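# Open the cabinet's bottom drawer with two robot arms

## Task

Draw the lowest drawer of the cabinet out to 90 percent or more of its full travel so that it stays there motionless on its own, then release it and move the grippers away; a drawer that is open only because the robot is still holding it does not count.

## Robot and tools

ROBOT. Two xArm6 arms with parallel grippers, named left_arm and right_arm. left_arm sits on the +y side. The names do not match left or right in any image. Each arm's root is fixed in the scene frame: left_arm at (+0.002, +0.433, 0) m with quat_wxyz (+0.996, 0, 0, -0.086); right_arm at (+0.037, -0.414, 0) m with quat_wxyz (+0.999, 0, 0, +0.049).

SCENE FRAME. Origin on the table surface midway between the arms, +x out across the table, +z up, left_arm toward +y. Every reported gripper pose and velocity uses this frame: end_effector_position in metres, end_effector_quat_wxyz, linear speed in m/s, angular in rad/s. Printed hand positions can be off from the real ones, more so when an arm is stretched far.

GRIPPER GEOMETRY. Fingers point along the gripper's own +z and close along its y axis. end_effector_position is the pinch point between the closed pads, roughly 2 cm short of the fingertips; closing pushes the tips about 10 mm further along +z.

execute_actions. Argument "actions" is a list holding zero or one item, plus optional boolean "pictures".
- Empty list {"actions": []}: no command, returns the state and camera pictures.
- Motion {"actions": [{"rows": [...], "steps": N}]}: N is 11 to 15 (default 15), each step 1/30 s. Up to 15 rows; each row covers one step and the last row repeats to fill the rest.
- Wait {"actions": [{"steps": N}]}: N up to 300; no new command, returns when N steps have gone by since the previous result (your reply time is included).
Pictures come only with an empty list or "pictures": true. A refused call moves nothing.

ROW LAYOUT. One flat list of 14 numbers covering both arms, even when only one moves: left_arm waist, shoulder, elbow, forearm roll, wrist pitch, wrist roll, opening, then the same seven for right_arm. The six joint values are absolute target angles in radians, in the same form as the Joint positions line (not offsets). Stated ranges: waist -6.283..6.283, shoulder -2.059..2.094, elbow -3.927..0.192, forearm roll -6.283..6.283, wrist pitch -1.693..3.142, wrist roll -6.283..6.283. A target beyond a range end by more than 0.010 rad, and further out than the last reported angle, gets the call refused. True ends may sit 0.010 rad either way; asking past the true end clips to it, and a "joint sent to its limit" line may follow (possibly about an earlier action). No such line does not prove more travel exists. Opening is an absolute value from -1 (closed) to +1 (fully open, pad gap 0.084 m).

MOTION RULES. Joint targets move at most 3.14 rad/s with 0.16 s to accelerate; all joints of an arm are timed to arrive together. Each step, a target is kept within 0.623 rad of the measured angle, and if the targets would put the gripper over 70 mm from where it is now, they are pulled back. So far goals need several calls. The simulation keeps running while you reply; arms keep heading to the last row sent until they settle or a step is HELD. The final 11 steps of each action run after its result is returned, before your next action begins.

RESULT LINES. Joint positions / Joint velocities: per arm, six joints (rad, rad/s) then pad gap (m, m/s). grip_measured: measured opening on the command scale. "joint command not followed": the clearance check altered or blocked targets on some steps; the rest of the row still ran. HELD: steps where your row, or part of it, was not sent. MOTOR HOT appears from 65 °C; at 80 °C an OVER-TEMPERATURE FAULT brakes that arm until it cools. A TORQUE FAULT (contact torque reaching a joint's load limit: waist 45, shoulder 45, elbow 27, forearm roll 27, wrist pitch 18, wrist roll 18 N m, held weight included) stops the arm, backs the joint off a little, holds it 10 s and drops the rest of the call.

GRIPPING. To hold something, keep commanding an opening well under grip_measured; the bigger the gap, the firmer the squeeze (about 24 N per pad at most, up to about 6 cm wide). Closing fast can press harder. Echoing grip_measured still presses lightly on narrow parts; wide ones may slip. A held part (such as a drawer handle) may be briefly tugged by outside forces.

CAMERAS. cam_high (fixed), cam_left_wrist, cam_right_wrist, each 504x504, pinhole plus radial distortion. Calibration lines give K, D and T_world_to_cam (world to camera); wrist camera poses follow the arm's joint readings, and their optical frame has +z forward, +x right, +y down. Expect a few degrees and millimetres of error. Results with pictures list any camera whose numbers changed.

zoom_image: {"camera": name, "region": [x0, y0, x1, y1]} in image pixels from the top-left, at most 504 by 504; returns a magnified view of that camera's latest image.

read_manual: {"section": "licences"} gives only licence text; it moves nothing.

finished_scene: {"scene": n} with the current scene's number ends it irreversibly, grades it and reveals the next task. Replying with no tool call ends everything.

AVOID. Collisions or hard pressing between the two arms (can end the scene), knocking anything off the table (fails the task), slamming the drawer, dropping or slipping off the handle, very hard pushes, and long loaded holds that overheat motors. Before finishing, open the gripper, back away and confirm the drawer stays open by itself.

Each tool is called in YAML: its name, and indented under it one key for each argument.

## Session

execute_actions:
  actions: []

Scene clock: 0.00 s of 3900.00 s.
left_arm: end_effector_position=(+0.6930, +0.5685, +0.2044) grip_measured=+1.00 end_effector_quat_wxyz=(+0.238, +0.819, +0.481, +0.204) end_effector_velocity=(+0.001, -0.000, +0.002) end_effector_angular_velocity=(+0.000, -0.003, -0.001) | right_arm: end_effector_position=(+0.3147, -0.5283, +0.2413) grip_measured=+1.00 end_effector_quat_wxyz=(-0.061, -0.375, +0.922, +0.068) end_effector_velocity=(-0.000, -0.000, -0.000) end_effector_angular_velocity=(+0.001, +0.000, +0.000)
Joint positions: left_arm=[ 0.431  0.495 -1.532 -0.645  0.583 -0.34   0.084] | right_arm=[-0.496 -0.459 -0.766  0.011  1.406  1.967  0.084]
Joint velocities: left_arm=[-0.    -0.002 -0.001 -0.001  0.     0.001 -0.   ] | right_arm=[-0.001  0.     0.     0.     0.    -0.001  0.   ]
camera_calibration (this result's frames):
cam_left_wrist: T_world_to_cam=[[0.683981, -0.42988, 0.589384, -0.316825], [-0.453424, -0.883429, -0.118148, 0.909685], [0.571469, -0.18643, -0.799167, -0.001352], [0, 0, 0, 1]] pos_world=[0.629948, 0.667193, 0.293129]
cam_right_wrist: T_world_to_cam=[[-0.672996, 0.722103, 0.160135, 0.592529], [0.724608, 0.687111, -0.0531208, 0.212594], [-0.148389, 0.0802852, -0.985665, 0.457265], [0, 0, 0, 1]] pos_world=[0.312575, -0.610654, 0.367118]

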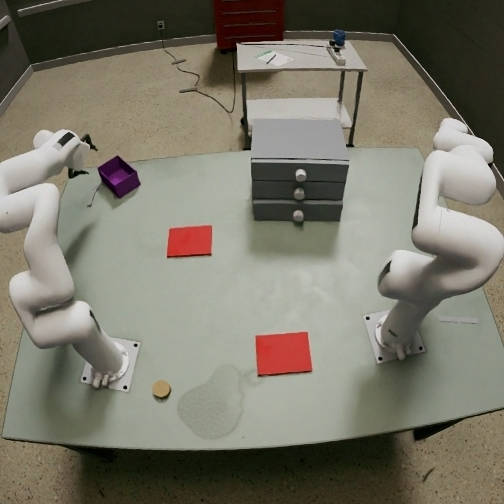

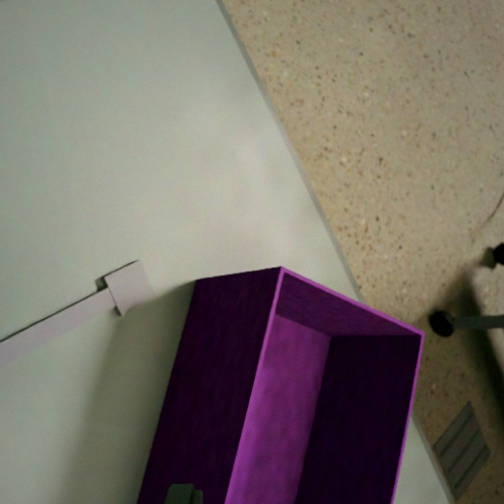

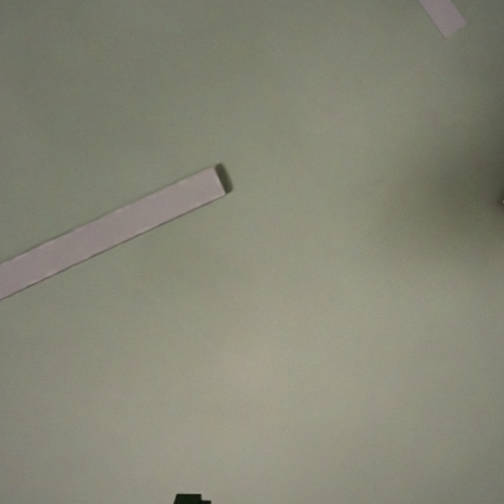

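zoom_image:
  camera: "cam_high"
  region: [235, 110, 361, 236]

Region (235, 110, 361, 236) of cam_high's 504x504 image, scaled by 4.000, with more detail than that image has.

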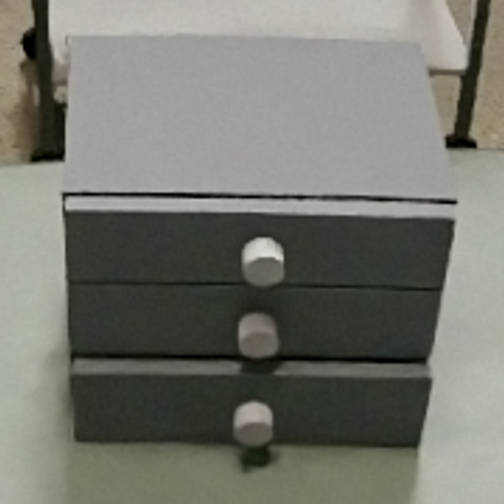

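execute_actions:
  actions:
    - {"rows":[[0.431,0.495,-1.532,-0.645,0.583,-0.34,1,1.149,0.0,-0.5,1.30,-0.959,0,1]]}

execute_actions:
  actions:
    - {"steps":60}

execute_actions:
  actions:
    - {"rows":[[0.431,0.495,-1.532,-0.645,0.583,-0.34,1,1.149,0.602,-0.605,1.30,-0.959,0,1]]}

execute_actions:
  actions:
    - {"steps":35}
  pictures: true

Scene clock: 2.13 s of 3900.00 s.
left_arm: end_effector_position=(+0.6931, +0.5686, +0.2045) grip_measured=+1.00 end_effector_quat_wxyz=(+0.238, +0.819, +0.481, +0.204) end_effector_velocity=(+0.000, +0.002, -0.001) end_effector_angular_velocity=(-0.001, -0.001, +0.005) | right_arm: end_effector_position=(+0.3287, -0.5095, +0.2286) grip_measured=+1.00 end_effector_quat_wxyz=(-0.045, -0.409, +0.908, +0.082) end_effector_velocity=(+0.183, +0.337, -0.253) end_effector_angular_velocity=(+0.758, -0.154, +1.097)
Joint positions: left_arm=[ 0.431  0.495 -1.532 -0.645  0.583 -0.34   0.084] | right_arm=[-0.454 -0.43  -0.751  0.054  1.361  1.923  0.084]
Joint velocities: left_arm=[ 0.003  0.002 -0.001 -0.003 -0.002  0.001  0.   ] | right_arm=[ 0.723  0.534  0.314  0.708 -0.692 -0.69  -0.   ]
Steps of this call (steps 1 to 60: nothing new was sent; steps 61 to 64: the first 4 steps of this action). Readings (joint positions):
61: left_arm=[0.431 0.495 -1.532 -0.645 0.583 -0.340] | right_arm=[-0.496 -0.458 -0.765 0.011 1.406 1.967]
62: left_arm=[0.431 0.495 -1.532 -0.645 0.583 -0.340] | right_arm=[-0.491 -0.455 -0.764 0.017 1.400 1.961]
64: the state above

Scene clock: 4.13 s of 3900.00 s.
left_arm: end_effector_position=(+0.6931, +0.5687, +0.2047) grip_measured=+1.00 end_effector_quat_wxyz=(+0.238, +0.819, +0.481, +0.204) end_effector_velocity=(-0.000, +0.000, -0.001) end_effector_angular_velocity=(-0.002, +0.001, +0.002) | right_arm: end_effector_position=(+0.3876, -0.1271, +0.2474) grip_measured=+1.00 end_effector_quat_wxyz=(-0.198, +0.826, -0.132, +0.510) end_effector_velocity=(-0.000, -0.001, +0.005) end_effector_angular_velocity=(-0.006, -0.020, -0.005)
Joint positions: left_arm=[ 0.431  0.495 -1.532 -0.645  0.583 -0.34   0.084] | right_arm=[ 1.148  0.    -0.5    1.3   -0.957  0.001  0.084]
Joint velocities: left_arm=[ 0.     0.001  0.    -0.001  0.    -0.001  0.   ] | right_arm=[ 0.004  0.001 -0.     0.001 -0.022 -0.006 -0.   ]
Kept back: nothing.
Steps of this call (steps 1 to 11: the last 11 steps of your previous action; steps 12 to 60: the robot went on to your last target). Readings (joint positions):
1: left_arm=[0.431 0.495 -1.532 -0.645 0.583 -0.340] | right_arm=[-0.430 -0.411 -0.740 0.078 1.338 1.900]
2: left_arm=[0.431 0.495 -1.532 -0.645 0.583 -0.340] | right_arm=[-0.406 -0.394 -0.728 0.101 1.316 1.877]
4: left_arm=[0.431 0.495 -1.532 -0.645 0.583 -0.340] | right_arm=[-0.360 -0.363 -0.710 0.148 1.269 1.831]
8: left_arm=[0.431 0.495 -1.532 -0.645 0.583 -0.340] | right_arm=[-0.261 -0.306 -0.677 0.246 1.171 1.732]
60: the state above

Scene clock: 4.27 s of 3900.00 s.
left_arm: end_effector_position=(+0.6931, +0.5687, +0.2047) grip_measured=+1.00 end_effector_quat_wxyz=(+0.238, +0.819, +0.481, +0.204) end_effector_velocity=(+0.001, +0.000, +0.001) end_effector_angular_velocity=(+0.001, -0.002, +0.001) | right_arm: end_effector_position=(+0.3883, -0.1252, +0.2332) grip_measured=+1.00 end_effector_quat_wxyz=(-0.183, +0.832, -0.124, +0.509) end_effector_velocity=(+0.010, +0.029, -0.335) end_effector_angular_velocity=(-0.793, +0.262, +0.001)
Joint positions: left_arm=[ 0.431  0.495 -1.532 -0.645  0.583 -0.34   0.084] | right_arm=[ 1.149  0.048 -0.511  1.3   -0.959  0.     0.084]
Joint velocities: left_arm=[-0.    -0.001 -0.001  0.001 -0.001 -0.001  0.   ] | right_arm=[ 0.     1.042 -0.207 -0.002 -0.003 -0.001 -0.   ]
Steps of this call (steps 1 to 4: the first 4 steps of this action). Readings (joint positions):
1: left_arm=[0.431 0.495 -1.532 -0.645 0.583 -0.340] | right_arm=[1.148 0.000 -0.500 1.300 -0.957 0.001]
2: left_arm=[0.431 0.495 -1.532 -0.645 0.583 -0.340] | right_arm=[1.149 0.005 -0.501 1.300 -0.958 0.000]
4: the state above

Scene clock: 5.43 s of 3900.00 s.
left_arm: end_effector_position=(+0.6931, +0.5687, +0.2047) grip_measured=+1.00 end_effector_quat_wxyz=(+0.238, +0.819, +0.481, +0.204) end_effector_velocity=(+0.000, -0.001, -0.001) end_effector_angular_velocity=(-0.002, +0.002, +0.001) | right_arm: end_effector_position=(+0.3770, -0.1584, +0.0470) grip_measured=+1.00 end_effector_quat_wxyz=(+0.011, +0.887, -0.024, +0.462) end_effector_velocity=(-0.000, -0.000, -0.001) end_effector_angular_velocity=(-0.001, +0.001, +0.000)
Joint positions: left_arm=[ 0.431  0.495 -1.532 -0.645  0.583 -0.34   0.084] | right_arm=[ 1.149  0.602 -0.605  1.3   -0.959  0.     0.084]
Joint velocities: left_arm=[-0.001  0.002 -0.001  0.     0.001 -0.003  0.   ] | right_arm=[ 0.     0.002 -0.    -0.001  0.001  0.001  0.   ]
Kept back: nothing.
Steps of this call (steps 1 to 11: the last 11 steps of your previous action; steps 12 to 35: the robot went on to your last target). Readings (joint positions):
1: left_arm=[0.431 0.495 -1.532 -0.645 0.583 -0.340] | right_arm=[1.149 0.087 -0.518 1.300 -0.959 0.000]
2: left_arm=[0.431 0.495 -1.532 -0.645 0.583 -0.340] | right_arm=[1.149 0.129 -0.524 1.300 -0.958 0.000]
4: left_arm=[0.431 0.495 -1.532 -0.645 0.583 -0.340] | right_arm=[1.149 0.210 -0.536 1.300 -0.958 0.000]
8: left_arm=[0.431 0.495 -1.532 -0.645 0.583 -0.340] | right_arm=[1.149 0.361 -0.563 1.300 -0.958 0.000]
35: the state above
camera_calibration (this result's frames):
cam_left_wrist: T_world_to_cam=[[0.683938, -0.42926, 0.589886, -0.317345], [-0.452672, -0.883796, -0.118292, 0.909696], [0.572117, -0.18612, -0.798775, -0.00182683], [0, 0, 0, 1]] pos_world=[0.629883, 0.667422, 0.293348]
cam_right_wrist: T_world_to_cam=[[-0.0552275, -0.998195, -0.0235739, -0.0982825], [-0.580347, 0.0513034, -0.812752, 0.32991], [0.812495, -0.0312052, -0.582133, -0.153557], [0, 0, 0, 1]] pos_world=[0.310798, -0.119822, 0.176428]

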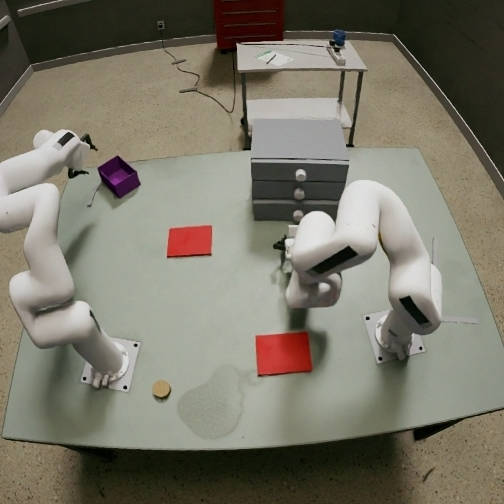

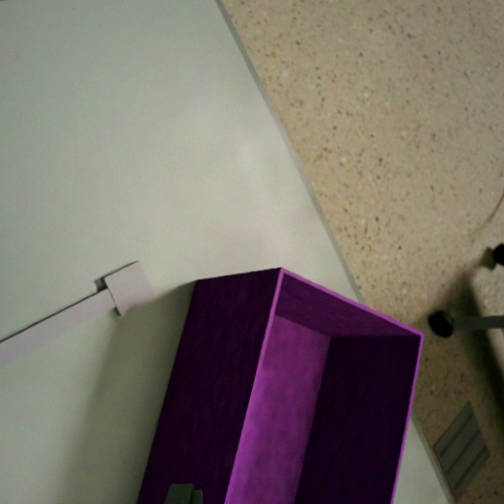

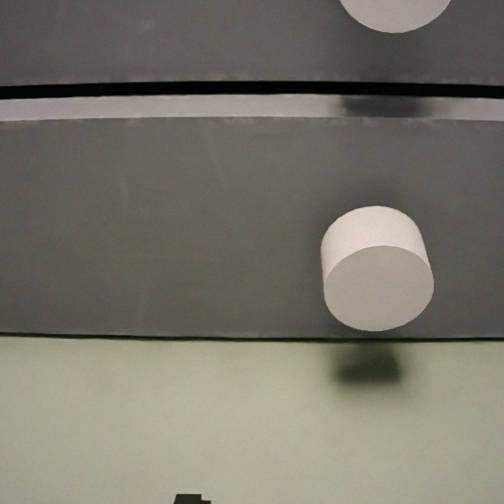

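execute_actions:
  actions:
    - {"rows":[[0.431,0.495,-1.532,-0.645,0.583,-0.34,1,0.977,0.62,-0.667,1.16,-0.941,-0.053,1]],"steps":11}

execute_actions:
  actions:
    - {"rows":[[0.431,0.495,-1.532,-0.645,0.583,-0.34,1,0.846,0.651,-0.765,1.072,-0.901,-0.121,1]]}

execute_actions:
  actions:
    - {"steps":18}
  pictures: true

Scene clock: 7.57 s of 3900.00 s.
left_arm: end_effector_position=(+0.6931, +0.5687, +0.2047) grip_measured=+1.00 end_effector_quat_wxyz=(+0.238, +0.819, +0.481, +0.204) end_effector_velocity=(+0.000, -0.000, +0.000) end_effector_angular_velocity=(-0.001, -0.000, +0.000) | right_arm: end_effector_position=(+0.3770, -0.1584, +0.0469) grip_measured=+1.00 end_effector_quat_wxyz=(+0.011, +0.887, -0.024, +0.462) end_effector_velocity=(+0.000, +0.000, +0.000) end_effector_angular_velocity=(-0.001, -0.000, +0.001)
Joint positions: left_arm=[ 0.431  0.495 -1.532 -0.645  0.583 -0.34   0.084] | right_arm=[ 1.149  0.602 -0.605  1.3   -0.959 -0.     0.084]
Joint velocities: left_arm=[-0.001  0.    -0.001  0.    -0.    -0.002 -0.   ] | right_arm=[-0.    -0.    -0.     0.     0.    -0.001 -0.   ]
Kept back: the last 11 steps of this action.
Steps of this call (steps 1 to 15: the robot went on to your last target; steps 16 to 64: nothing new was sent). Readings (joint positions):
1: left_arm=[0.431 0.495 -1.532 -0.645 0.583 -0.340] | right_arm=[1.149 0.602 -0.605 1.300 -0.959 0.000]
2: left_arm=[0.431 0.495 -1.532 -0.645 0.583 -0.340] | right_arm=[1.149 0.602 -0.605 1.300 -0.959 0.000]
4: left_arm=[0.431 0.495 -1.532 -0.645 0.583 -0.340] | right_arm=[1.149 0.602 -0.605 1.300 -0.959 0.000]
8: left_arm=[0.431 0.495 -1.532 -0.645 0.583 -0.340] | right_arm=[1.149 0.602 -0.605 1.300 -0.959 0.000]
64: the state above

Scene clock: 8.07 s of 3900.00 s.
left_arm: end_effector_position=(+0.6931, +0.5687, +0.2047) grip_measured=+1.00 end_effector_quat_wxyz=(+0.238, +0.819, +0.481, +0.204) end_effector_velocity=(+0.000, -0.000, -0.001) end_effector_angular_velocity=(-0.001, +0.001, +0.001) | right_arm: end_effector_position=(+0.4450, -0.1653, +0.0460) grip_measured=+1.00 end_effector_quat_wxyz=(+0.012, +0.887, -0.023, +0.460) end_effector_velocity=(+0.299, -0.011, +0.000) end_effector_angular_velocity=(+0.047, +0.001, -0.043)
Joint positions: left_arm=[ 0.431  0.495 -1.532 -0.645  0.583 -0.34   0.084] | right_arm=[ 0.937  0.631 -0.698  1.132 -0.927 -0.076  0.084]
Joint velocities: left_arm=[-0.001  0.001  0.    -0.    -0.001 -0.001  0.   ] | right_arm=[-0.797  0.183 -0.598 -0.52   0.228 -0.384 -0.   ]
Steps of this call (steps 1 to 11: the last 11 steps of your previous action; steps 12 to 15: the first 4 steps of this action). Readings (joint positions):
12: left_arm=[0.431 0.495 -1.532 -0.645 0.583 -0.340] | right_arm=[0.984 0.619 -0.664 1.166 -0.942 -0.051]
13: left_arm=[0.431 0.495 -1.532 -0.645 0.583 -0.340] | right_arm=[0.977 0.621 -0.669 1.161 -0.940 -0.055]
15: the state above

Scene clock: 8.67 s of 3900.00 s.
left_arm: end_effector_position=(+0.6931, +0.5687, +0.2047) grip_measured=+1.00 end_effector_quat_wxyz=(+0.238, +0.819, +0.481, +0.204) end_effector_velocity=(+0.000, -0.001, -0.001) end_effector_angular_velocity=(-0.001, +0.001, -0.000) | right_arm: end_effector_position=(+0.4796, -0.1693, +0.0466) grip_measured=+1.00 end_effector_quat_wxyz=(+0.012, +0.887, -0.025, +0.461) end_effector_velocity=(+0.002, -0.000, +0.000) end_effector_angular_velocity=(+0.001, -0.001, -0.001)
Joint positions: left_arm=[ 0.431  0.495 -1.532 -0.645  0.583 -0.34   0.084] | right_arm=[ 0.847  0.651 -0.764  1.072 -0.901 -0.121  0.084]
Joint velocities: left_arm=[-0.001  0.001 -0.    -0.     0.    -0.     0.   ] | right_arm=[-0.004  0.    -0.003 -0.002  0.001 -0.002  0.   ]
Kept back: nothing.
Steps of this call (steps 1 to 11: the last 11 steps of your previous action; steps 12 to 18: the robot went on to your last target). Readings (joint positions):
1: left_arm=[0.431 0.495 -1.532 -0.645 0.583 -0.340] | right_arm=[0.911 0.636 -0.718 1.115 -0.920 -0.088]
2: left_arm=[0.431 0.495 -1.532 -0.645 0.583 -0.340] | right_arm=[0.890 0.641 -0.733 1.102 -0.914 -0.098]
4: left_arm=[0.431 0.495 -1.532 -0.645 0.583 -0.340] | right_arm=[0.866 0.646 -0.750 1.087 -0.908 -0.110]
8: left_arm=[0.431 0.495 -1.532 -0.645 0.583 -0.340] | right_arm=[0.852 0.650 -0.760 1.076 -0.903 -0.118]
18: the state above
camera_calibration (this result's frames):
cam_left_wrist: T_world_to_cam=[[0.683938, -0.42926, 0.589886, -0.317345], [-0.452672, -0.883796, -0.118292, 0.909696], [0.572117, -0.18612, -0.798775, -0.00182691], [0, 0, 0, 1]] pos_world=[0.629883, 0.667422, 0.293348]
cam_right_wrist: T_world_to_cam=[[-0.0575776, -0.998117, -0.0211375, -0.102538], [-0.581264, 0.0507298, -0.812132, 0.39], [0.811676, -0.0344742, -0.58309, -0.237596], [0, 0, 0, 1]] pos_world=[0.41364, -0.13032, 0.176024]

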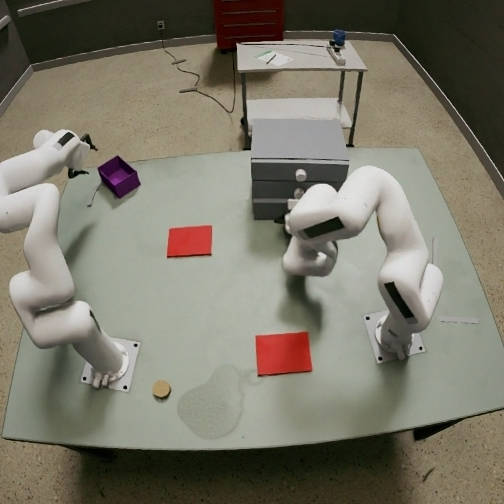

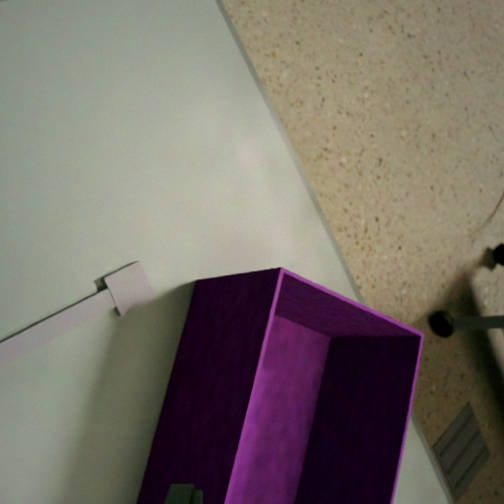

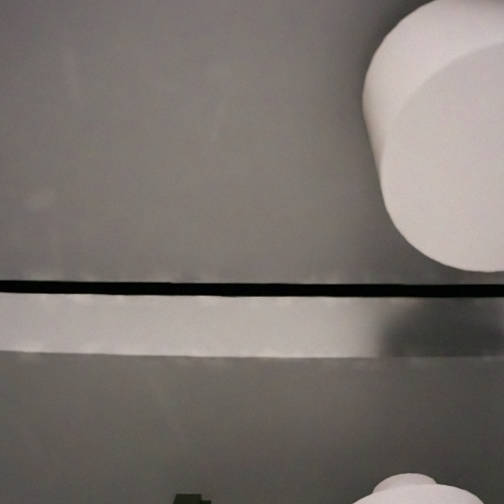

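execute_actions:
  actions:
    - {"rows":[[0.431,0.495,-1.532,-0.645,0.583,-0.34,1,0.846,0.651,-0.765,1.072,-0.901,-0.121,0.6],[0.431,0.495,-1.532,-0.645,0.583,-0.34,1,0.846,0.651,-0.765,1.072,-0.901,-0.121,0.3],[0.431,0.495,-1.532,-0.645,0.583,-0.34,1,0.846,0.651,-0.765,1.072,-0.901,-0.121,0.1],[0.431,0.495,-1.532,-0.645,0.583,-0.34,1,0.846,0.651,-0.765,1.072,-0.901,-0.121,0.0],[0.431,0.495,-1.532,-0.645,0.583,-0.34,1,0.846,0.651,-0.765,1.072,-0.901,-0.121,-0.1],[0.431,0.495,-1.532,-0.645,0.583,-0.34,1,0.846,0.651,-0.765,1.072,-0.901,-0.121,-0.2],[0.431,0.495,-1.532,-0.645,0.583,-0.34,1,0.846,0.651,-0.765,1.072,-0.901,-0.121,-0.3],[0.431,0.495,-1.532,-0.645,0.583,-0.34,1,0.846,0.651,-0.765,1.072,-0.901,-0.121,-0.4],[0.431,0.495,-1.532,-0.645,0.583,-0.34,1,0.846,0.651,-0.765,1.072,-0.901,-0.121,-0.6],[0.431,0.495,-1.532,-0.645,0.583,-0.34,1,0.846,0.651,-0.765,1.072,-0.901,-0.121,-0.8]]}

execute_actions:
  actions:
    - {"rows":[[0.431,0.495,-1.532,-0.645,0.583,-0.34,1,0.876,0.642,-0.738,1.092,-0.913,-0.102,-0.8],[0.431,0.495,-1.532,-0.645,0.583,-0.34,1,0.876,0.642,-0.738,1.092,-0.913,-0.102,-0.8],[0.431,0.495,-1.532,-0.645,0.583,-0.34,1,0.876,0.642,-0.738,1.092,-0.913,-0.102,-0.8],[0.431,0.495,-1.532,-0.645,0.583,-0.34,1,0.876,0.642,-0.738,1.092,-0.913,-0.102,-0.8],[0.431,0.495,-1.532,-0.645,0.583,-0.34,1,0.908,0.634,-0.713,1.112,-0.923,-0.085,-0.8],[0.431,0.495,-1.532,-0.645,0.583,-0.34,1,0.908,0.634,-0.713,1.112,-0.923,-0.085,-0.8],[0.431,0.495,-1.532,-0.645,0.583,-0.34,1,0.908,0.634,-0.713,1.112,-0.923,-0.085,-0.8],[0.431,0.495,-1.532,-0.645,0.583,-0.34,1,0.908,0.634,-0.713,1.112,-0.923,-0.085,-0.8],[0.431,0.495,-1.532,-0.645,0.583,-0.34,1,0.942,0.627,-0.689,1.135,-0.933,-0.068,-0.8],[0.431,0.495,-1.532,-0.645,0.583,-0.34,1,0.942,0.627,-0.689,1.135,-0.933,-0.068,-0.8],[0.431,0.495,-1.532,-0.645,0.583,-0.34,1,0.942,0.627,-0.689,1.135,-0.933,-0.068,-0.8],[0.431,0.495,-1.532,-0.645,0.583,-0.34,1,0.977,0.62,-0.667,1.16,-0.941,-0.053,-0.8]]}

execute_actions:
  actions:
    - {"rows":[[0.431,0.495,-1.532,-0.645,0.583,-0.34,1,1.014,0.614,-0.646,1.188,-0.948,-0.037,-0.8],[0.431,0.495,-1.532,-0.645,0.583,-0.34,1,1.014,0.614,-0.646,1.188,-0.948,-0.037,-0.8],[0.431,0.495,-1.532,-0.645,0.583,-0.34,1,1.014,0.614,-0.646,1.188,-0.948,-0.037,-0.8],[0.431,0.495,-1.532,-0.645,0.583,-0.34,1,1.014,0.614,-0.646,1.188,-0.948,-0.037,-0.8],[0.431,0.495,-1.532,-0.645,0.583,-0.34,1,1.053,0.608,-0.627,1.219,-0.953,-0.022,-0.8],[0.431,0.495,-1.532,-0.645,0.583,-0.34,1,1.053,0.608,-0.627,1.219,-0.953,-0.022,-0.8],[0.431,0.495,-1.532,-0.645,0.583,-0.34,1,1.053,0.608,-0.627,1.219,-0.953,-0.022,-0.8],[0.431,0.495,-1.532,-0.645,0.583,-0.34,1,1.053,0.608,-0.627,1.219,-0.953,-0.022,-0.8],[0.431,0.495,-1.532,-0.645,0.583,-0.34,1,1.093,0.603,-0.61,1.252,-0.957,-0.009,-0.8],[0.431,0.495,-1.532,-0.645,0.583,-0.34,1,1.093,0.603,-0.61,1.252,-0.957,-0.009,-0.8],[0.431,0.495,-1.532,-0.645,0.583,-0.34,1,1.093,0.603,-0.61,1.252,-0.957,-0.009,-0.8],[0.431,0.495,-1.532,-0.645,0.583,-0.34,1,1.134,0.599,-0.596,1.286,-0.96,0.003,-0.8]]}

execute_actions:
  actions:
    - {"steps":16}
  pictures: true

Scene clock: 11.33 s of 3900.00 s.
left_arm: end_effector_position=(+0.6931, +0.5687, +0.2047) grip_measured=+1.00 end_effector_quat_wxyz=(+0.238, +0.819, +0.481, +0.204) end_effector_velocity=(-0.001, +0.000, -0.001) end_effector_angular_velocity=(-0.001, +0.002, +0.000) | right_arm: end_effector_position=(+0.4800, -0.1693, +0.0471) grip_measured=+0.41 end_effector_quat_wxyz=(+0.012, +0.887, -0.025, +0.462) end_effector_velocity=(+0.000, +0.000, -0.000) end_effector_angular_velocity=(-0.000, +0.001, +0.002)
Joint positions: left_arm=[ 0.431  0.495 -1.532 -0.645  0.583 -0.34   0.084] | right_arm=[ 0.846  0.651 -0.765  1.072 -0.902 -0.121  0.061]
Joint velocities: left_arm=[ 0.001  0.001  0.001 -0.     0.001 -0.    -0.   ] | right_arm=[-0.001  0.001 -0.001 -0.002  0.002 -0.001 -0.19 ]
Steps of this call (steps 1 to 15: the robot went on to your last target; steps 16 to 76: nothing new was sent; steps 77 to 80: the first 4 steps of this action). Readings (joint positions):
77: left_arm=[0.431 0.495 -1.532 -0.645 0.583 -0.340] | right_arm=[0.846 0.651 -0.765 1.072 -0.901 -0.121]
78: left_arm=[0.431 0.495 -1.532 -0.645 0.583 -0.340] | right_arm=[0.846 0.651 -0.765 1.072 -0.901 -0.121]
80: the state above

Scene clock: 11.83 s of 3900.00 s.
left_arm: end_effector_position=(+0.6931, +0.5687, +0.2047) grip_measured=+1.00 end_effector_quat_wxyz=(+0.238, +0.819, +0.481, +0.204) end_effector_velocity=(+0.000, +0.001, +0.002) end_effector_angular_velocity=(+0.001, -0.002, -0.000) | right_arm: end_effector_position=(+0.4738, -0.1683, +0.0471) grip_measured=-0.29 end_effector_quat_wxyz=(+0.012, +0.887, -0.025, +0.462) end_effector_velocity=(-0.068, +0.005, -0.001) end_effector_angular_velocity=(-0.014, +0.001, +0.014)
Joint positions: left_arm=[ 0.431  0.495 -1.532 -0.645  0.583 -0.34   0.084] | right_arm=[ 0.862  0.646 -0.753  1.082 -0.907 -0.111  0.032]
Joint velocities: left_arm=[ 0.001 -0.001 -0.001  0.001  0.001  0.     0.   ] | right_arm=[ 0.167 -0.046  0.148  0.097 -0.063  0.087  0.   ]
Steps of this call (steps 1 to 11: the last 11 steps of your previous action; steps 12 to 15: the first 4 steps of this action). Readings (joint positions):
12: left_arm=[0.431 0.495 -1.532 -0.645 0.583 -0.340] | right_arm=[0.847 0.651 -0.766 1.072 -0.901 -0.121]
13: left_arm=[0.431 0.495 -1.532 -0.645 0.583 -0.340] | right_arm=[0.850 0.650 -0.763 1.074 -0.902 -0.118]
15: the state above

Scene clock: 12.33 s of 3900.00 s.
left_arm: end_effector_position=(+0.6931, +0.5687, +0.2047) grip_measured=+1.00 end_effector_quat_wxyz=(+0.238, +0.819, +0.481, +0.204) end_effector_velocity=(-0.000, -0.001, -0.000) end_effector_angular_velocity=(-0.000, +0.000, -0.000) | right_arm: end_effector_position=(+0.4257, -0.1647, +0.0469) grip_measured=-0.29 end_effector_quat_wxyz=(+0.012, +0.887, -0.024, +0.461) end_effector_velocity=(-0.090, +0.006, -0.001) end_effector_angular_velocity=(-0.014, +0.001, +0.017)
Joint positions: left_arm=[ 0.431  0.495 -1.532 -0.645  0.583 -0.34   0.084] | right_arm=[ 0.991  0.618 -0.661  1.169 -0.942 -0.047  0.032]
Joint velocities: left_arm=[-0.001 -0.     0.001 -0.    -0.001  0.     0.   ] | right_arm=[ 0.261 -0.043  0.155  0.182 -0.054  0.105  0.   ]
Steps of this call (steps 1 to 11: the last 11 steps of your previous action; steps 12 to 15: the first 4 steps of this action). Readings (joint positions):
12: left_arm=[0.431 0.495 -1.532 -0.645 0.583 -0.340] | right_arm=[0.962 0.623 -0.678 1.148 -0.936 -0.061]
13: left_arm=[0.431 0.495 -1.532 -0.645 0.583 -0.340] | right_arm=[0.970 0.622 -0.673 1.155 -0.938 -0.056]
15: the state above

Scene clock: 12.87 s of 3900.00 s.
left_arm: end_effector_position=(+0.6931, +0.5687, +0.2047) grip_measured=+1.00 end_effector_quat_wxyz=(+0.238, +0.819, +0.481, +0.204) end_effector_velocity=(-0.001, -0.000, -0.001) end_effector_angular_velocity=(-0.003, +0.004, +0.001) | right_arm: end_effector_position=(+0.3815, -0.1618, +0.0469) grip_measured=-0.29 end_effector_quat_wxyz=(+0.012, +0.887, -0.024, +0.461) end_effector_velocity=(-0.014, +0.001, +0.000) end_effector_angular_velocity=(+0.000, -0.001, +0.002)
Joint positions: left_arm=[ 0.431  0.495 -1.532 -0.645  0.583 -0.34   0.084] | right_arm=[ 1.13   0.599 -0.6    1.28  -0.959  0.001  0.031]
Joint velocities: left_arm=[ 0.     0.001  0.002 -0.     0.002 -0.002  0.   ] | right_arm=[ 0.046 -0.005  0.018  0.036 -0.004  0.015 -0.   ]
Kept back: nothing.
Steps of this call (steps 1 to 11: the last 11 steps of your previous action; steps 12 to 16: the robot went on to your last target). Readings (joint positions):
1: left_arm=[0.431 0.495 -1.532 -0.645 0.583 -0.340] | right_arm=[0.999 0.617 -0.657 1.175 -0.944 -0.044]
2: left_arm=[0.431 0.495 -1.532 -0.645 0.583 -0.340] | right_arm=[1.008 0.615 -0.652 1.182 -0.945 -0.040]
4: left_arm=[0.431 0.495 -1.532 -0.645 0.583 -0.340] | right_arm=[1.029 0.612 -0.641 1.198 -0.948 -0.032]
8: left_arm=[0.431 0.495 -1.532 -0.645 0.583 -0.340] | right_arm=[1.069 0.606 -0.623 1.230 -0.953 -0.018]
16: the state above
camera_calibration (this result's frames):
cam_left_wrist: T_world_to_cam=[[0.683937, -0.42926, 0.589886, -0.317345], [-0.452672, -0.883796, -0.118293, 0.909696], [0.572117, -0.18612, -0.798775, -0.00182695], [0, 0, 0, 1]] pos_world=[0.629883, 0.667422, 0.293348]
cam_right_wrist: T_world_to_cam=[[-0.0555614, -0.998223, -0.0215528, -0.101397], [-0.581434, 0.0498961, -0.812062, 0.332798], [0.811694, -0.0325878, -0.583173, -0.157259], [0, 0, 0, 1]] pos_world=[0.315512, -0.122946, 0.176358]

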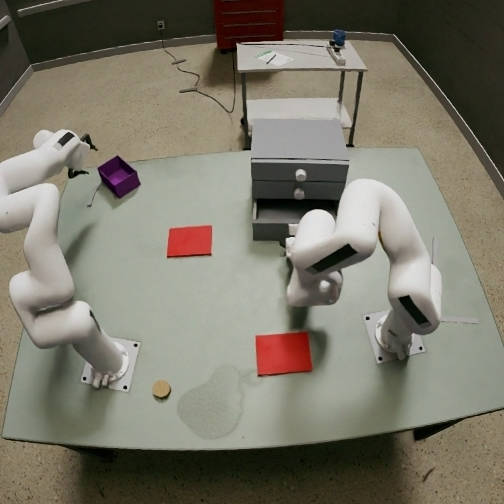

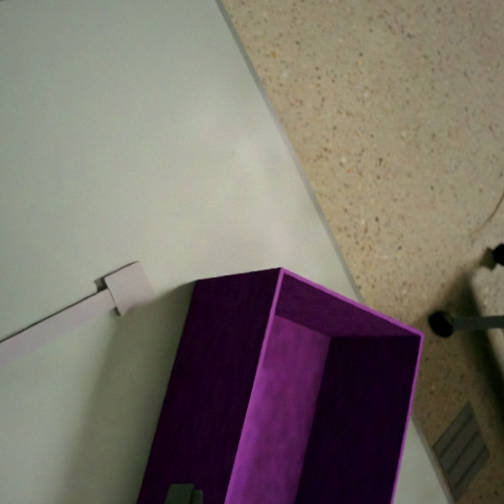

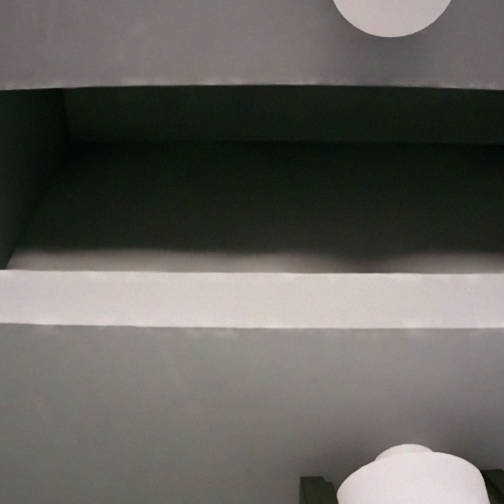

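execute_actions:
  actions:
    - {"rows":[[0.431,0.495,-1.532,-0.645,0.583,-0.34,1,1.134,0.599,-0.598,1.284,-0.96,0.003,-1],[0.431,0.495,-1.532,-0.645,0.583,-0.34,1,1.155,0.597,-0.591,1.303,-0.961,0.009,-1],[0.431,0.495,-1.532,-0.645,0.583,-0.34,1,1.155,0.597,-0.591,1.303,-0.961,0.009,-1],[0.431,0.495,-1.532,-0.645,0.583,-0.34,1,1.177,0.596,-0.585,1.322,-0.962,0.014,-1],[0.431,0.495,-1.532,-0.645,0.583,-0.34,1,1.177,0.596,-0.585,1.322,-0.962,0.014,-1],[0.431,0.495,-1.532,-0.645,0.583,-0.34,1,1.199,0.594,-0.579,1.341,-0.962,0.019,-1],[0.431,0.495,-1.532,-0.645,0.583,-0.34,1,1.199,0.594,-0.579,1.341,-0.962,0.019,-1],[0.431,0.495,-1.532,-0.645,0.583,-0.34,1,1.221,0.593,-0.574,1.36,-0.963,0.024,-1],[0.431,0.495,-1.532,-0.645,0.583,-0.34,1,1.221,0.593,-0.574,1.36,-0.963,0.024,-1],[0.431,0.495,-1.532,-0.645,0.583,-0.34,1,1.243,0.592,-0.569,1.379,-0.963,0.029,-1],[0.431,0.495,-1.532,-0.645,0.583,-0.34,1,1.243,0.592,-0.569,1.379,-0.963,0.029,-1],[0.431,0.495,-1.532,-0.645,0.583,-0.34,1,1.265,0.591,-0.565,1.398,-0.963,0.033,-1],[0.431,0.495,-1.532,-0.645,0.583,-0.34,1,1.265,0.591,-0.565,1.398,-0.963,0.033,-1],[0.431,0.495,-1.532,-0.645,0.583,-0.34,1,1.287,0.59,-0.561,1.417,-0.963,0.037,-1]]}

execute_actions:
  actions:
    - {"rows":[[0.431,0.495,-1.532,-0.645,0.583,-0.34,1,1.31,0.59,-0.558,1.437,-0.963,0.04,-1],[0.431,0.495,-1.532,-0.645,0.583,-0.34,1,1.31,0.59,-0.558,1.437,-0.963,0.04,-1],[0.431,0.495,-1.532,-0.645,0.583,-0.34,1,1.31,0.59,-0.558,1.437,-0.963,0.04,-1],[0.431,0.495,-1.532,-0.645,0.583,-0.34,1,1.333,0.589,-0.556,1.459,-0.963,0.042,-1],[0.431,0.495,-1.532,-0.645,0.583,-0.34,1,1.333,0.589,-0.556,1.459,-0.963,0.042,-1],[0.431,0.495,-1.532,-0.645,0.583,-0.34,1,1.333,0.589,-0.556,1.459,-0.963,0.042,-1],[0.431,0.495,-1.532,-0.645,0.583,-0.34,1,1.356,0.589,-0.554,1.481,-0.962,0.043,-1],[0.431,0.495,-1.532,-0.645,0.583,-0.34,1,1.356,0.589,-0.554,1.481,-0.962,0.043,-1],[0.431,0.495,-1.532,-0.645,0.583,-0.34,1,1.356,0.589,-0.554,1.481,-0.962,0.043,-1],[0.431,0.495,-1.532,-0.645,0.583,-0.34,1,1.379,0.588,-0.553,1.504,-0.962,0.044,-1],[0.431,0.495,-1.532,-0.645,0.583,-0.34,1,1.379,0.588,-0.553,1.504,-0.962,0.044,-1],[0.431,0.495,-1.532,-0.645,0.583,-0.34,1,1.379,0.588,-0.553,1.504,-0.962,0.044,-1],[0.431,0.495,-1.532,-0.645,0.583,-0.34,1,1.402,0.588,-0.552,1.527,-0.961,0.045,-1]]}

execute_actions:
  actions:
    - {"steps":18}
  pictures: true

Scene clock: 14.63 s of 3900.00 s.
left_arm: end_effector_position=(+0.6931, +0.5687, +0.2047) grip_measured=+1.00 end_effector_quat_wxyz=(+0.238, +0.819, +0.481, +0.204) end_effector_velocity=(-0.000, +0.001, -0.001) end_effector_angular_velocity=(-0.000, +0.001, +0.001) | right_arm: end_effector_position=(+0.3780, -0.1617, +0.0469) grip_measured=-0.29 end_effector_quat_wxyz=(+0.012, +0.887, -0.023, +0.461) end_effector_velocity=(-0.047, +0.003, -0.000) end_effector_angular_velocity=(+0.004, +0.001, -0.006)
Joint positions: left_arm=[ 0.431  0.495 -1.532 -0.645  0.583 -0.34   0.084] | right_arm=[ 1.141  0.598 -0.594  1.288 -0.96   0.005  0.031]
Joint velocities: left_arm=[ 0.001  0.002 -0.    -0.001 -0.     0.     0.   ] | right_arm=[ 0.161 -0.013  0.046  0.142 -0.008  0.044 -0.   ]
Steps of this call (steps 1 to 15: the robot went on to your last target; steps 16 to 49: nothing new was sent; steps 50 to 53: the first 4 steps of this action). Readings (joint positions):
50: left_arm=[0.431 0.495 -1.532 -0.645 0.583 -0.340] | right_arm=[1.134 0.599 -0.596 1.282 -0.960 0.003]
51: left_arm=[0.431 0.495 -1.532 -0.645 0.583 -0.340] | right_arm=[1.134 0.599 -0.596 1.282 -0.960 0.003]
53: the state above

Scene clock: 15.13 s of 3900.00 s.
left_arm: end_effector_position=(+0.6931, +0.5687, +0.2047) grip_measured=+1.00 end_effector_quat_wxyz=(+0.238, +0.819, +0.481, +0.204) end_effector_velocity=(+0.000, -0.000, +0.001) end_effector_angular_velocity=(-0.000, -0.001, -0.001) | right_arm: end_effector_position=(+0.3361, -0.1581, +0.0467) grip_measured=-0.29 end_effector_quat_wxyz=(+0.011, +0.887, -0.022, +0.461) end_effector_velocity=(-0.070, +0.004, +0.000) end_effector_angular_velocity=(+0.002, -0.003, -0.001)
Joint positions: left_arm=[ 0.431  0.495 -1.532 -0.645  0.583 -0.34   0.084] | right_arm=[ 1.289  0.59  -0.561  1.416 -0.963  0.037  0.032]
Joint velocities: left_arm=[-0.    -0.002 -0.    -0.     0.002  0.     0.   ] | right_arm=[ 0.258 -0.007  0.037  0.236 -0.     0.04  -0.   ]
Steps of this call (steps 1 to 11: the last 11 steps of your previous action; steps 12 to 15: the first 4 steps of this action). Readings (joint positions):
12: left_arm=[0.431 0.495 -1.532 -0.645 0.583 -0.340] | right_arm=[1.258 0.591 -0.567 1.389 -0.963 0.031]
13: left_arm=[0.431 0.495 -1.532 -0.645 0.583 -0.340] | right_arm=[1.270 0.591 -0.565 1.399 -0.963 0.033]
15: the state above

Scene clock: 15.73 s of 3900.00 s.
left_arm: end_effector_position=(+0.6931, +0.5687, +0.2047) grip_measured=+1.00 end_effector_quat_wxyz=(+0.238, +0.819, +0.481, +0.204) end_effector_velocity=(-0.000, -0.000, +0.000) end_effector_angular_velocity=(-0.001, +0.001, +0.000) | right_arm: end_effector_position=(+0.3064, -0.1559, +0.0468) grip_measured=-0.29 end_effector_quat_wxyz=(+0.010, +0.887, -0.022, +0.461) end_effector_velocity=(-0.005, -0.000, -0.000) end_effector_angular_velocity=(-0.002, -0.001, +0.002)
Joint positions: left_arm=[ 0.431  0.495 -1.532 -0.645  0.583 -0.34   0.084] | right_arm=[ 1.4    0.588 -0.553  1.52  -0.961  0.045  0.032]
Joint velocities: left_arm=[-0.    -0.    -0.001  0.     0.002 -0.002  0.   ] | right_arm=[ 0.02   0.001  0.002  0.018 -0.     0.001  0.   ]
Kept back: nothing.
Steps of this call (steps 1 to 11: the last 11 steps of your previous action; steps 12 to 18: the robot went on to your last target). Readings (joint positions):
1: left_arm=[0.431 0.495 -1.532 -0.645 0.583 -0.340] | right_arm=[1.298 0.590 -0.560 1.424 -0.963 0.038]
2: left_arm=[0.431 0.495 -1.532 -0.645 0.583 -0.340] | right_arm=[1.307 0.590 -0.559 1.433 -0.963 0.039]
4: left_arm=[0.431 0.495 -1.532 -0.645 0.583 -0.340] | right_arm=[1.323 0.589 -0.558 1.447 -0.963 0.041]
8: left_arm=[0.431 0.495 -1.532 -0.645 0.583 -0.340] | right_arm=[1.355 0.589 -0.555 1.478 -0.962 0.043]
18: the state above
camera_calibration (this result's frames):
cam_left_wrist: T_world_to_cam=[[0.683938, -0.42926, 0.589886, -0.317345], [-0.452672, -0.883796, -0.118293, 0.909696], [0.572117, -0.18612, -0.798775, -0.00182701], [0, 0, 0, 1]] pos_world=[0.629883, 0.667422, 0.293348]
cam_right_wrist: T_world_to_cam=[[-0.0503296, -0.998488, -0.0221164, -0.101278], [-0.581175, 0.0472892, -0.812403, 0.288253], [0.81222, -0.0280344, -0.582677, -0.0955641], [0, 0, 0, 1]] pos_world=[0.240047, -0.117435, 0.176254]

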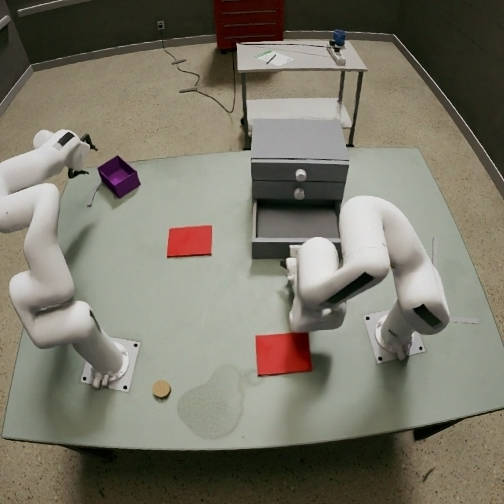

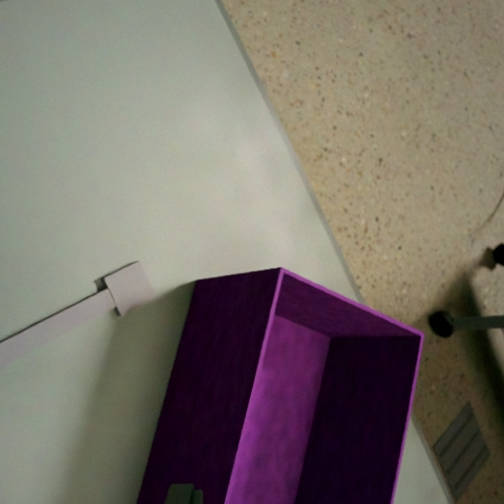

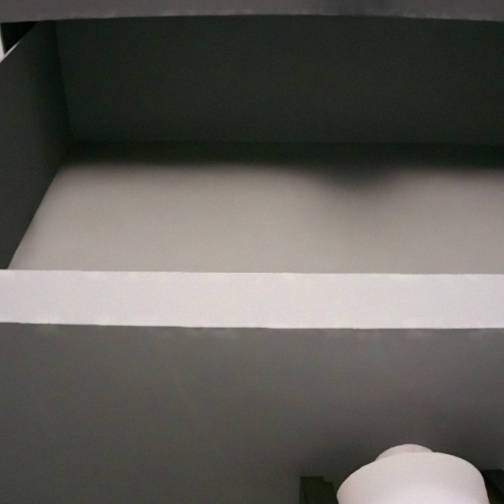

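execute_actions:
  actions:
    - {"rows":[[0.431,0.495,-1.532,-0.645,0.583,-0.34,1,1.417,0.588,-0.552,1.54,-0.961,0.045,-1],[0.431,0.495,-1.532,-0.645,0.583,-0.34,1,1.417,0.588,-0.552,1.54,-0.961,0.045,-1],[0.431,0.495,-1.532,-0.645,0.583,-0.34,1,1.417,0.588,-0.552,1.54,-0.961,0.045,-1],[0.431,0.495,-1.532,-0.645,0.583,-0.34,1,1.417,0.588,-0.552,1.54,-0.961,0.045,-1],[0.431,0.495,-1.532,-0.645,0.583,-0.34,1,1.432,0.588,-0.553,1.555,-0.96,0.045,-1],[0.431,0.495,-1.532,-0.645,0.583,-0.34,1,1.432,0.588,-0.553,1.555,-0.96,0.045,-1],[0.431,0.495,-1.532,-0.645,0.583,-0.34,1,1.432,0.588,-0.553,1.555,-0.96,0.045,-1],[0.431,0.495,-1.532,-0.645,0.583,-0.34,1,1.432,0.588,-0.553,1.555,-0.96,0.045,-1],[0.431,0.495,-1.532,-0.645,0.583,-0.34,1,1.447,0.588,-0.553,1.57,-0.96,0.045,-1],[0.431,0.495,-1.532,-0.645,0.583,-0.34,1,1.447,0.588,-0.553,1.57,-0.96,0.045,-1],[0.431,0.495,-1.532,-0.645,0.583,-0.34,1,1.447,0.588,-0.553,1.57,-0.96,0.045,-1],[0.431,0.495,-1.532,-0.645,0.583,-0.34,1,1.462,0.588,-0.554,1.585,-0.959,0.045,-1]]}

execute_actions:
  actions:
    - {"steps":18}
  pictures: true

Scene clock: 17.03 s of 3900.00 s.
left_arm: end_effector_position=(+0.6931, +0.5687, +0.2047) grip_measured=+1.00 end_effector_quat_wxyz=(+0.238, +0.819, +0.481, +0.204) end_effector_velocity=(+0.000, +0.001, -0.001) end_effector_angular_velocity=(+0.002, +0.000, +0.000) | right_arm: end_effector_position=(+0.3037, -0.1556, +0.0469) grip_measured=-0.29 end_effector_quat_wxyz=(+0.010, +0.887, -0.021, +0.462) end_effector_velocity=(-0.020, +0.003, -0.000) end_effector_angular_velocity=(-0.005, -0.002, +0.014)
Joint positions: left_arm=[ 0.431  0.495 -1.532 -0.645  0.583 -0.34   0.084] | right_arm=[ 1.41   0.588 -0.552  1.529 -0.961  0.045  0.032]
Joint velocities: left_arm=[ 0.001  0.002 -0.     0.001 -0.002  0.001  0.   ] | right_arm=[0.077 0.001 0.005 0.062 0.    0.001 0.   ]
Steps of this call (steps 1 to 15: the robot went on to your last target; steps 16 to 35: nothing new was sent; steps 36 to 39: the first 4 steps of this action). Readings (joint positions):
36: left_arm=[0.431 0.495 -1.532 -0.645 0.583 -0.340] | right_arm=[1.402 0.588 -0.552 1.522 -0.961 0.045]
37: left_arm=[0.431 0.495 -1.532 -0.645 0.583 -0.340] | right_arm=[1.404 0.588 -0.552 1.524 -0.961 0.045]
39: the state above

Scene clock: 17.63 s of 3900.00 s.
left_arm: end_effector_position=(+0.6931, +0.5687, +0.2047) grip_measured=+1.00 end_effector_quat_wxyz=(+0.238, +0.819, +0.481, +0.204) end_effector_velocity=(-0.000, -0.000, +0.000) end_effector_angular_velocity=(-0.001, +0.001, -0.001) | right_arm: end_effector_position=(+0.2901, -0.1544, +0.0469) grip_measured=-0.29 end_effector_quat_wxyz=(+0.010, +0.887, -0.021, +0.461) end_effector_velocity=(-0.002, -0.000, +0.000) end_effector_angular_velocity=(+0.001, -0.000, -0.002)
Joint positions: left_arm=[ 0.431  0.495 -1.532 -0.645  0.583 -0.34   0.084] | right_arm=[ 1.461  0.588 -0.554  1.58  -0.959  0.045  0.032]
Joint velocities: left_arm=[-0.    -0.001  0.001  0.     0.002 -0.    -0.   ] | right_arm=[ 0.007 -0.    -0.001  0.009  0.    -0.    -0.   ]
Kept back: nothing.
Steps of this call (steps 1 to 11: the last 11 steps of your previous action; steps 12 to 18: the robot went on to your last target). Readings (joint positions):
1: left_arm=[0.431 0.495 -1.532 -0.645 0.583 -0.340] | right_arm=[1.412 0.588 -0.552 1.531 -0.961 0.045]
2: left_arm=[0.431 0.495 -1.532 -0.645 0.583 -0.340] | right_arm=[1.416 0.588 -0.552 1.534 -0.961 0.045]
4: left_arm=[0.431 0.495 -1.532 -0.645 0.583 -0.340] | right_arm=[1.423 0.588 -0.552 1.542 -0.960 0.045]
8: left_arm=[0.431 0.495 -1.532 -0.645 0.583 -0.340] | right_arm=[1.438 0.588 -0.553 1.557 -0.960 0.045]
18: the state above
camera_calibration (this result's frames):
cam_left_wrist: T_world_to_cam=[[0.683938, -0.42926, 0.589886, -0.317345], [-0.452672, -0.883796, -0.118292, 0.909696], [0.572117, -0.18612, -0.798775, -0.00182693], [0, 0, 0, 1]] pos_world=[0.629883, 0.667422, 0.293348]
cam_right_wrist: T_world_to_cam=[[-0.0487819, -0.998543, -0.0230482, -0.101012], [-0.580974, 0.0471376, -0.812556, 0.278724], [0.812459, -0.0262476, -0.582427, -0.0820309], [0, 0, 0, 1]] pos_world=[0.22365, -0.116157, 0.176373]

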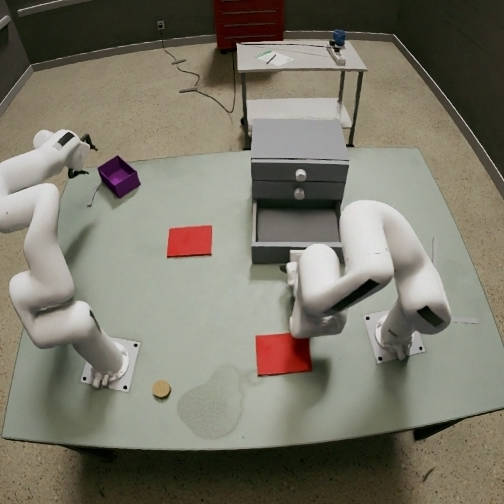

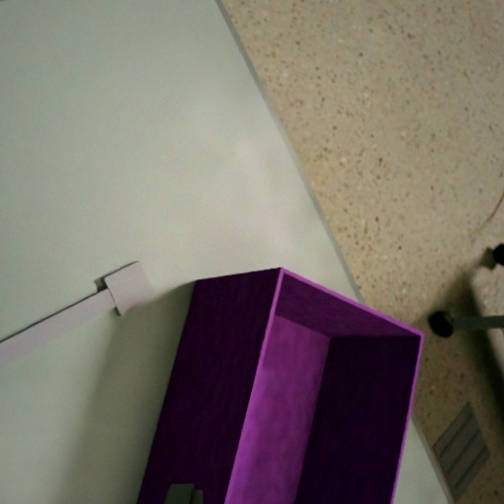

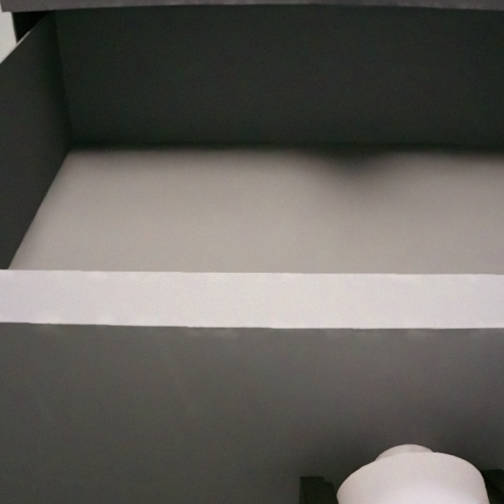

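execute_actions:
  actions:
    - {"rows":[[0.431,0.495,-1.532,-0.645,0.583,-0.34,1,1.472,0.588,-0.554,1.593,-0.959,0.045,-1],[0.431,0.495,-1.532,-0.645,0.583,-0.34,1,1.472,0.588,-0.554,1.593,-0.959,0.045,-1],[0.431,0.495,-1.532,-0.645,0.583,-0.34,1,1.472,0.588,-0.554,1.593,-0.959,0.045,-1],[0.431,0.495,-1.532,-0.645,0.583,-0.34,1,1.472,0.588,-0.554,1.593,-0.959,0.045,-1],[0.431,0.495,-1.532,-0.645,0.583,-0.34,1,1.482,0.588,-0.555,1.603,-0.959,0.045,-1],[0.431,0.495,-1.532,-0.645,0.583,-0.34,1,1.482,0.588,-0.555,1.603,-0.959,0.045,-1],[0.431,0.495,-1.532,-0.645,0.583,-0.34,1,1.482,0.588,-0.555,1.603,-0.959,0.045,-1],[0.431,0.495,-1.532,-0.645,0.583,-0.34,1,1.482,0.588,-0.555,1.603,-0.959,0.045,-1],[0.431,0.495,-1.532,-0.645,0.583,-0.34,1,1.492,0.588,-0.555,1.613,-0.958,0.045,-1],[0.431,0.495,-1.532,-0.645,0.583,-0.34,1,1.492,0.588,-0.555,1.613,-0.958,0.045,-1],[0.431,0.495,-1.532,-0.645,0.583,-0.34,1,1.492,0.588,-0.555,1.613,-0.958,0.045,-1],[0.431,0.495,-1.532,-0.645,0.583,-0.34,1,1.502,0.588,-0.556,1.623,-0.958,0.045,-1]]}

execute_actions:
  actions:
    - {"steps":18}
  pictures: true

Scene clock: 18.67 s of 3900.00 s.
left_arm: end_effector_position=(+0.6931, +0.5687, +0.2047) grip_measured=+1.00 end_effector_quat_wxyz=(+0.238, +0.819, +0.481, +0.204) end_effector_velocity=(+0.000, +0.001, +0.002) end_effector_angular_velocity=(-0.000, -0.002, +0.003) | right_arm: end_effector_position=(+0.2883, -0.1541, +0.0469) grip_measured=-0.29 end_effector_quat_wxyz=(+0.009, +0.887, -0.021, +0.462) end_effector_velocity=(-0.013, +0.001, +0.000) end_effector_angular_velocity=(-0.001, -0.001, +0.008)
Joint positions: left_arm=[ 0.431  0.495 -1.532 -0.645  0.583 -0.34   0.084] | right_arm=[ 1.467  0.588 -0.554  1.585 -0.959  0.045  0.032]
Joint velocities: left_arm=[ 0.001 -0.002 -0.001 -0.    -0.001 -0.002  0.   ] | right_arm=[0.048 0.    0.002 0.04  0.    0.002 0.   ]
Steps of this call (steps 1 to 15: the robot went on to your last target; steps 16 to 27: nothing new was sent; steps 28 to 31: the first 4 steps of this action). Readings (joint positions):
28: left_arm=[0.431 0.495 -1.532 -0.645 0.583 -0.340] | right_arm=[1.462 0.588 -0.554 1.581 -0.959 0.045]
29: left_arm=[0.431 0.495 -1.532 -0.645 0.583 -0.340] | right_arm=[1.464 0.588 -0.554 1.582 -0.959 0.045]
31: the state above

Scene clock: 19.27 s of 3900.00 s.
left_arm: end_effector_position=(+0.6931, +0.5687, +0.2047) grip_measured=+1.00 end_effector_quat_wxyz=(+0.238, +0.819, +0.481, +0.204) end_effector_velocity=(-0.000, +0.000, -0.000) end_effector_angular_velocity=(-0.000, +0.000, +0.000) | right_arm: end_effector_position=(+0.2799, -0.1535, +0.0485) grip_measured=-0.29 end_effector_quat_wxyz=(+0.008, +0.886, -0.022, +0.463) end_effector_velocity=(-0.003, +0.001, -0.001) end_effector_angular_velocity=(+0.002, +0.005, +0.001)
Joint positions: left_arm=[ 0.431  0.495 -1.532 -0.645  0.583 -0.34   0.084] | right_arm=[ 1.5    0.587 -0.555  1.619 -0.962  0.045  0.031]
Joint velocities: left_arm=[ 0.  0. -0.  0.  0.  0.  0.] | right_arm=[ 0.01   0.    -0.002  0.009  0.005  0.    -0.   ]
Kept back: nothing.
Steps of this call (steps 1 to 11: the last 11 steps of your previous action; steps 12 to 18: the robot went on to your last target). Readings (joint positions):
1: left_arm=[0.431 0.495 -1.532 -0.645 0.583 -0.340] | right_arm=[1.469 0.588 -0.554 1.587 -0.959 0.045]
2: left_arm=[0.431 0.495 -1.532 -0.645 0.583 -0.340] | right_arm=[1.471 0.588 -0.554 1.589 -0.959 0.045]
4: left_arm=[0.431 0.495 -1.532 -0.645 0.583 -0.340] | right_arm=[1.473 0.589 -0.555 1.592 -0.960 0.045]
8: left_arm=[0.431 0.495 -1.532 -0.645 0.583 -0.340] | right_arm=[1.483 0.588 -0.555 1.602 -0.962 0.045]
18: the state above
camera_calibration (this result's frames):
cam_left_wrist: T_world_to_cam=[[0.683938, -0.42926, 0.589886, -0.317345], [-0.452672, -0.883796, -0.118293, 0.909696], [0.572117, -0.18612, -0.798775, -0.00182702], [0, 0, 0, 1]] pos_world=[0.629883, 0.667422, 0.293348]
cam_right_wrist: T_world_to_cam=[[-0.0488071, -0.998465, -0.0261686, -0.100451], [-0.577207, 0.0495777, -0.815091, 0.273502], [0.815138, -0.0246776, -0.578741, -0.0735267], [0, 0, 0, 1]] pos_world=[0.212899, -0.115671, 0.177747]

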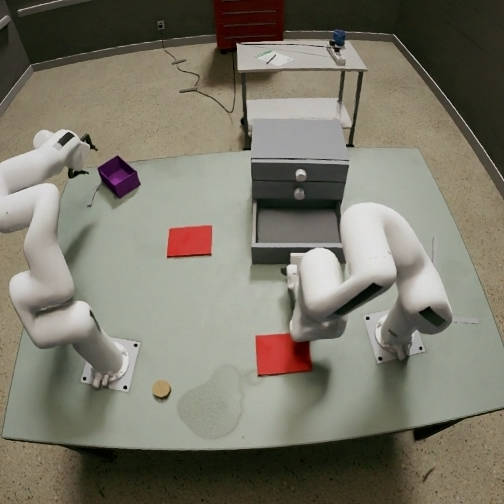

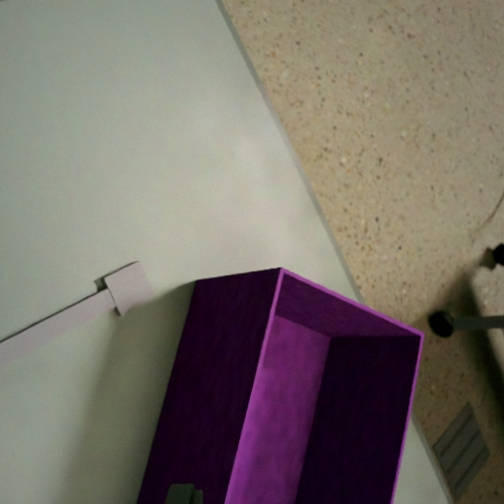

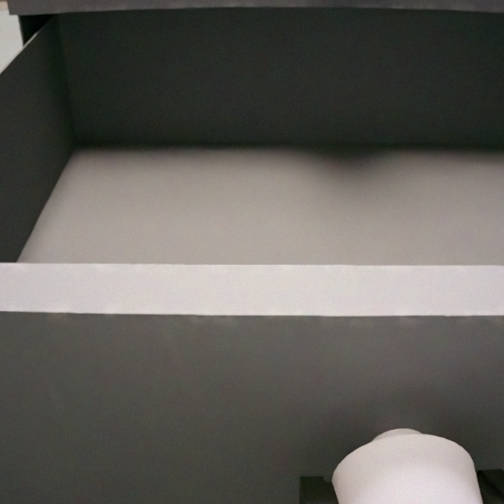

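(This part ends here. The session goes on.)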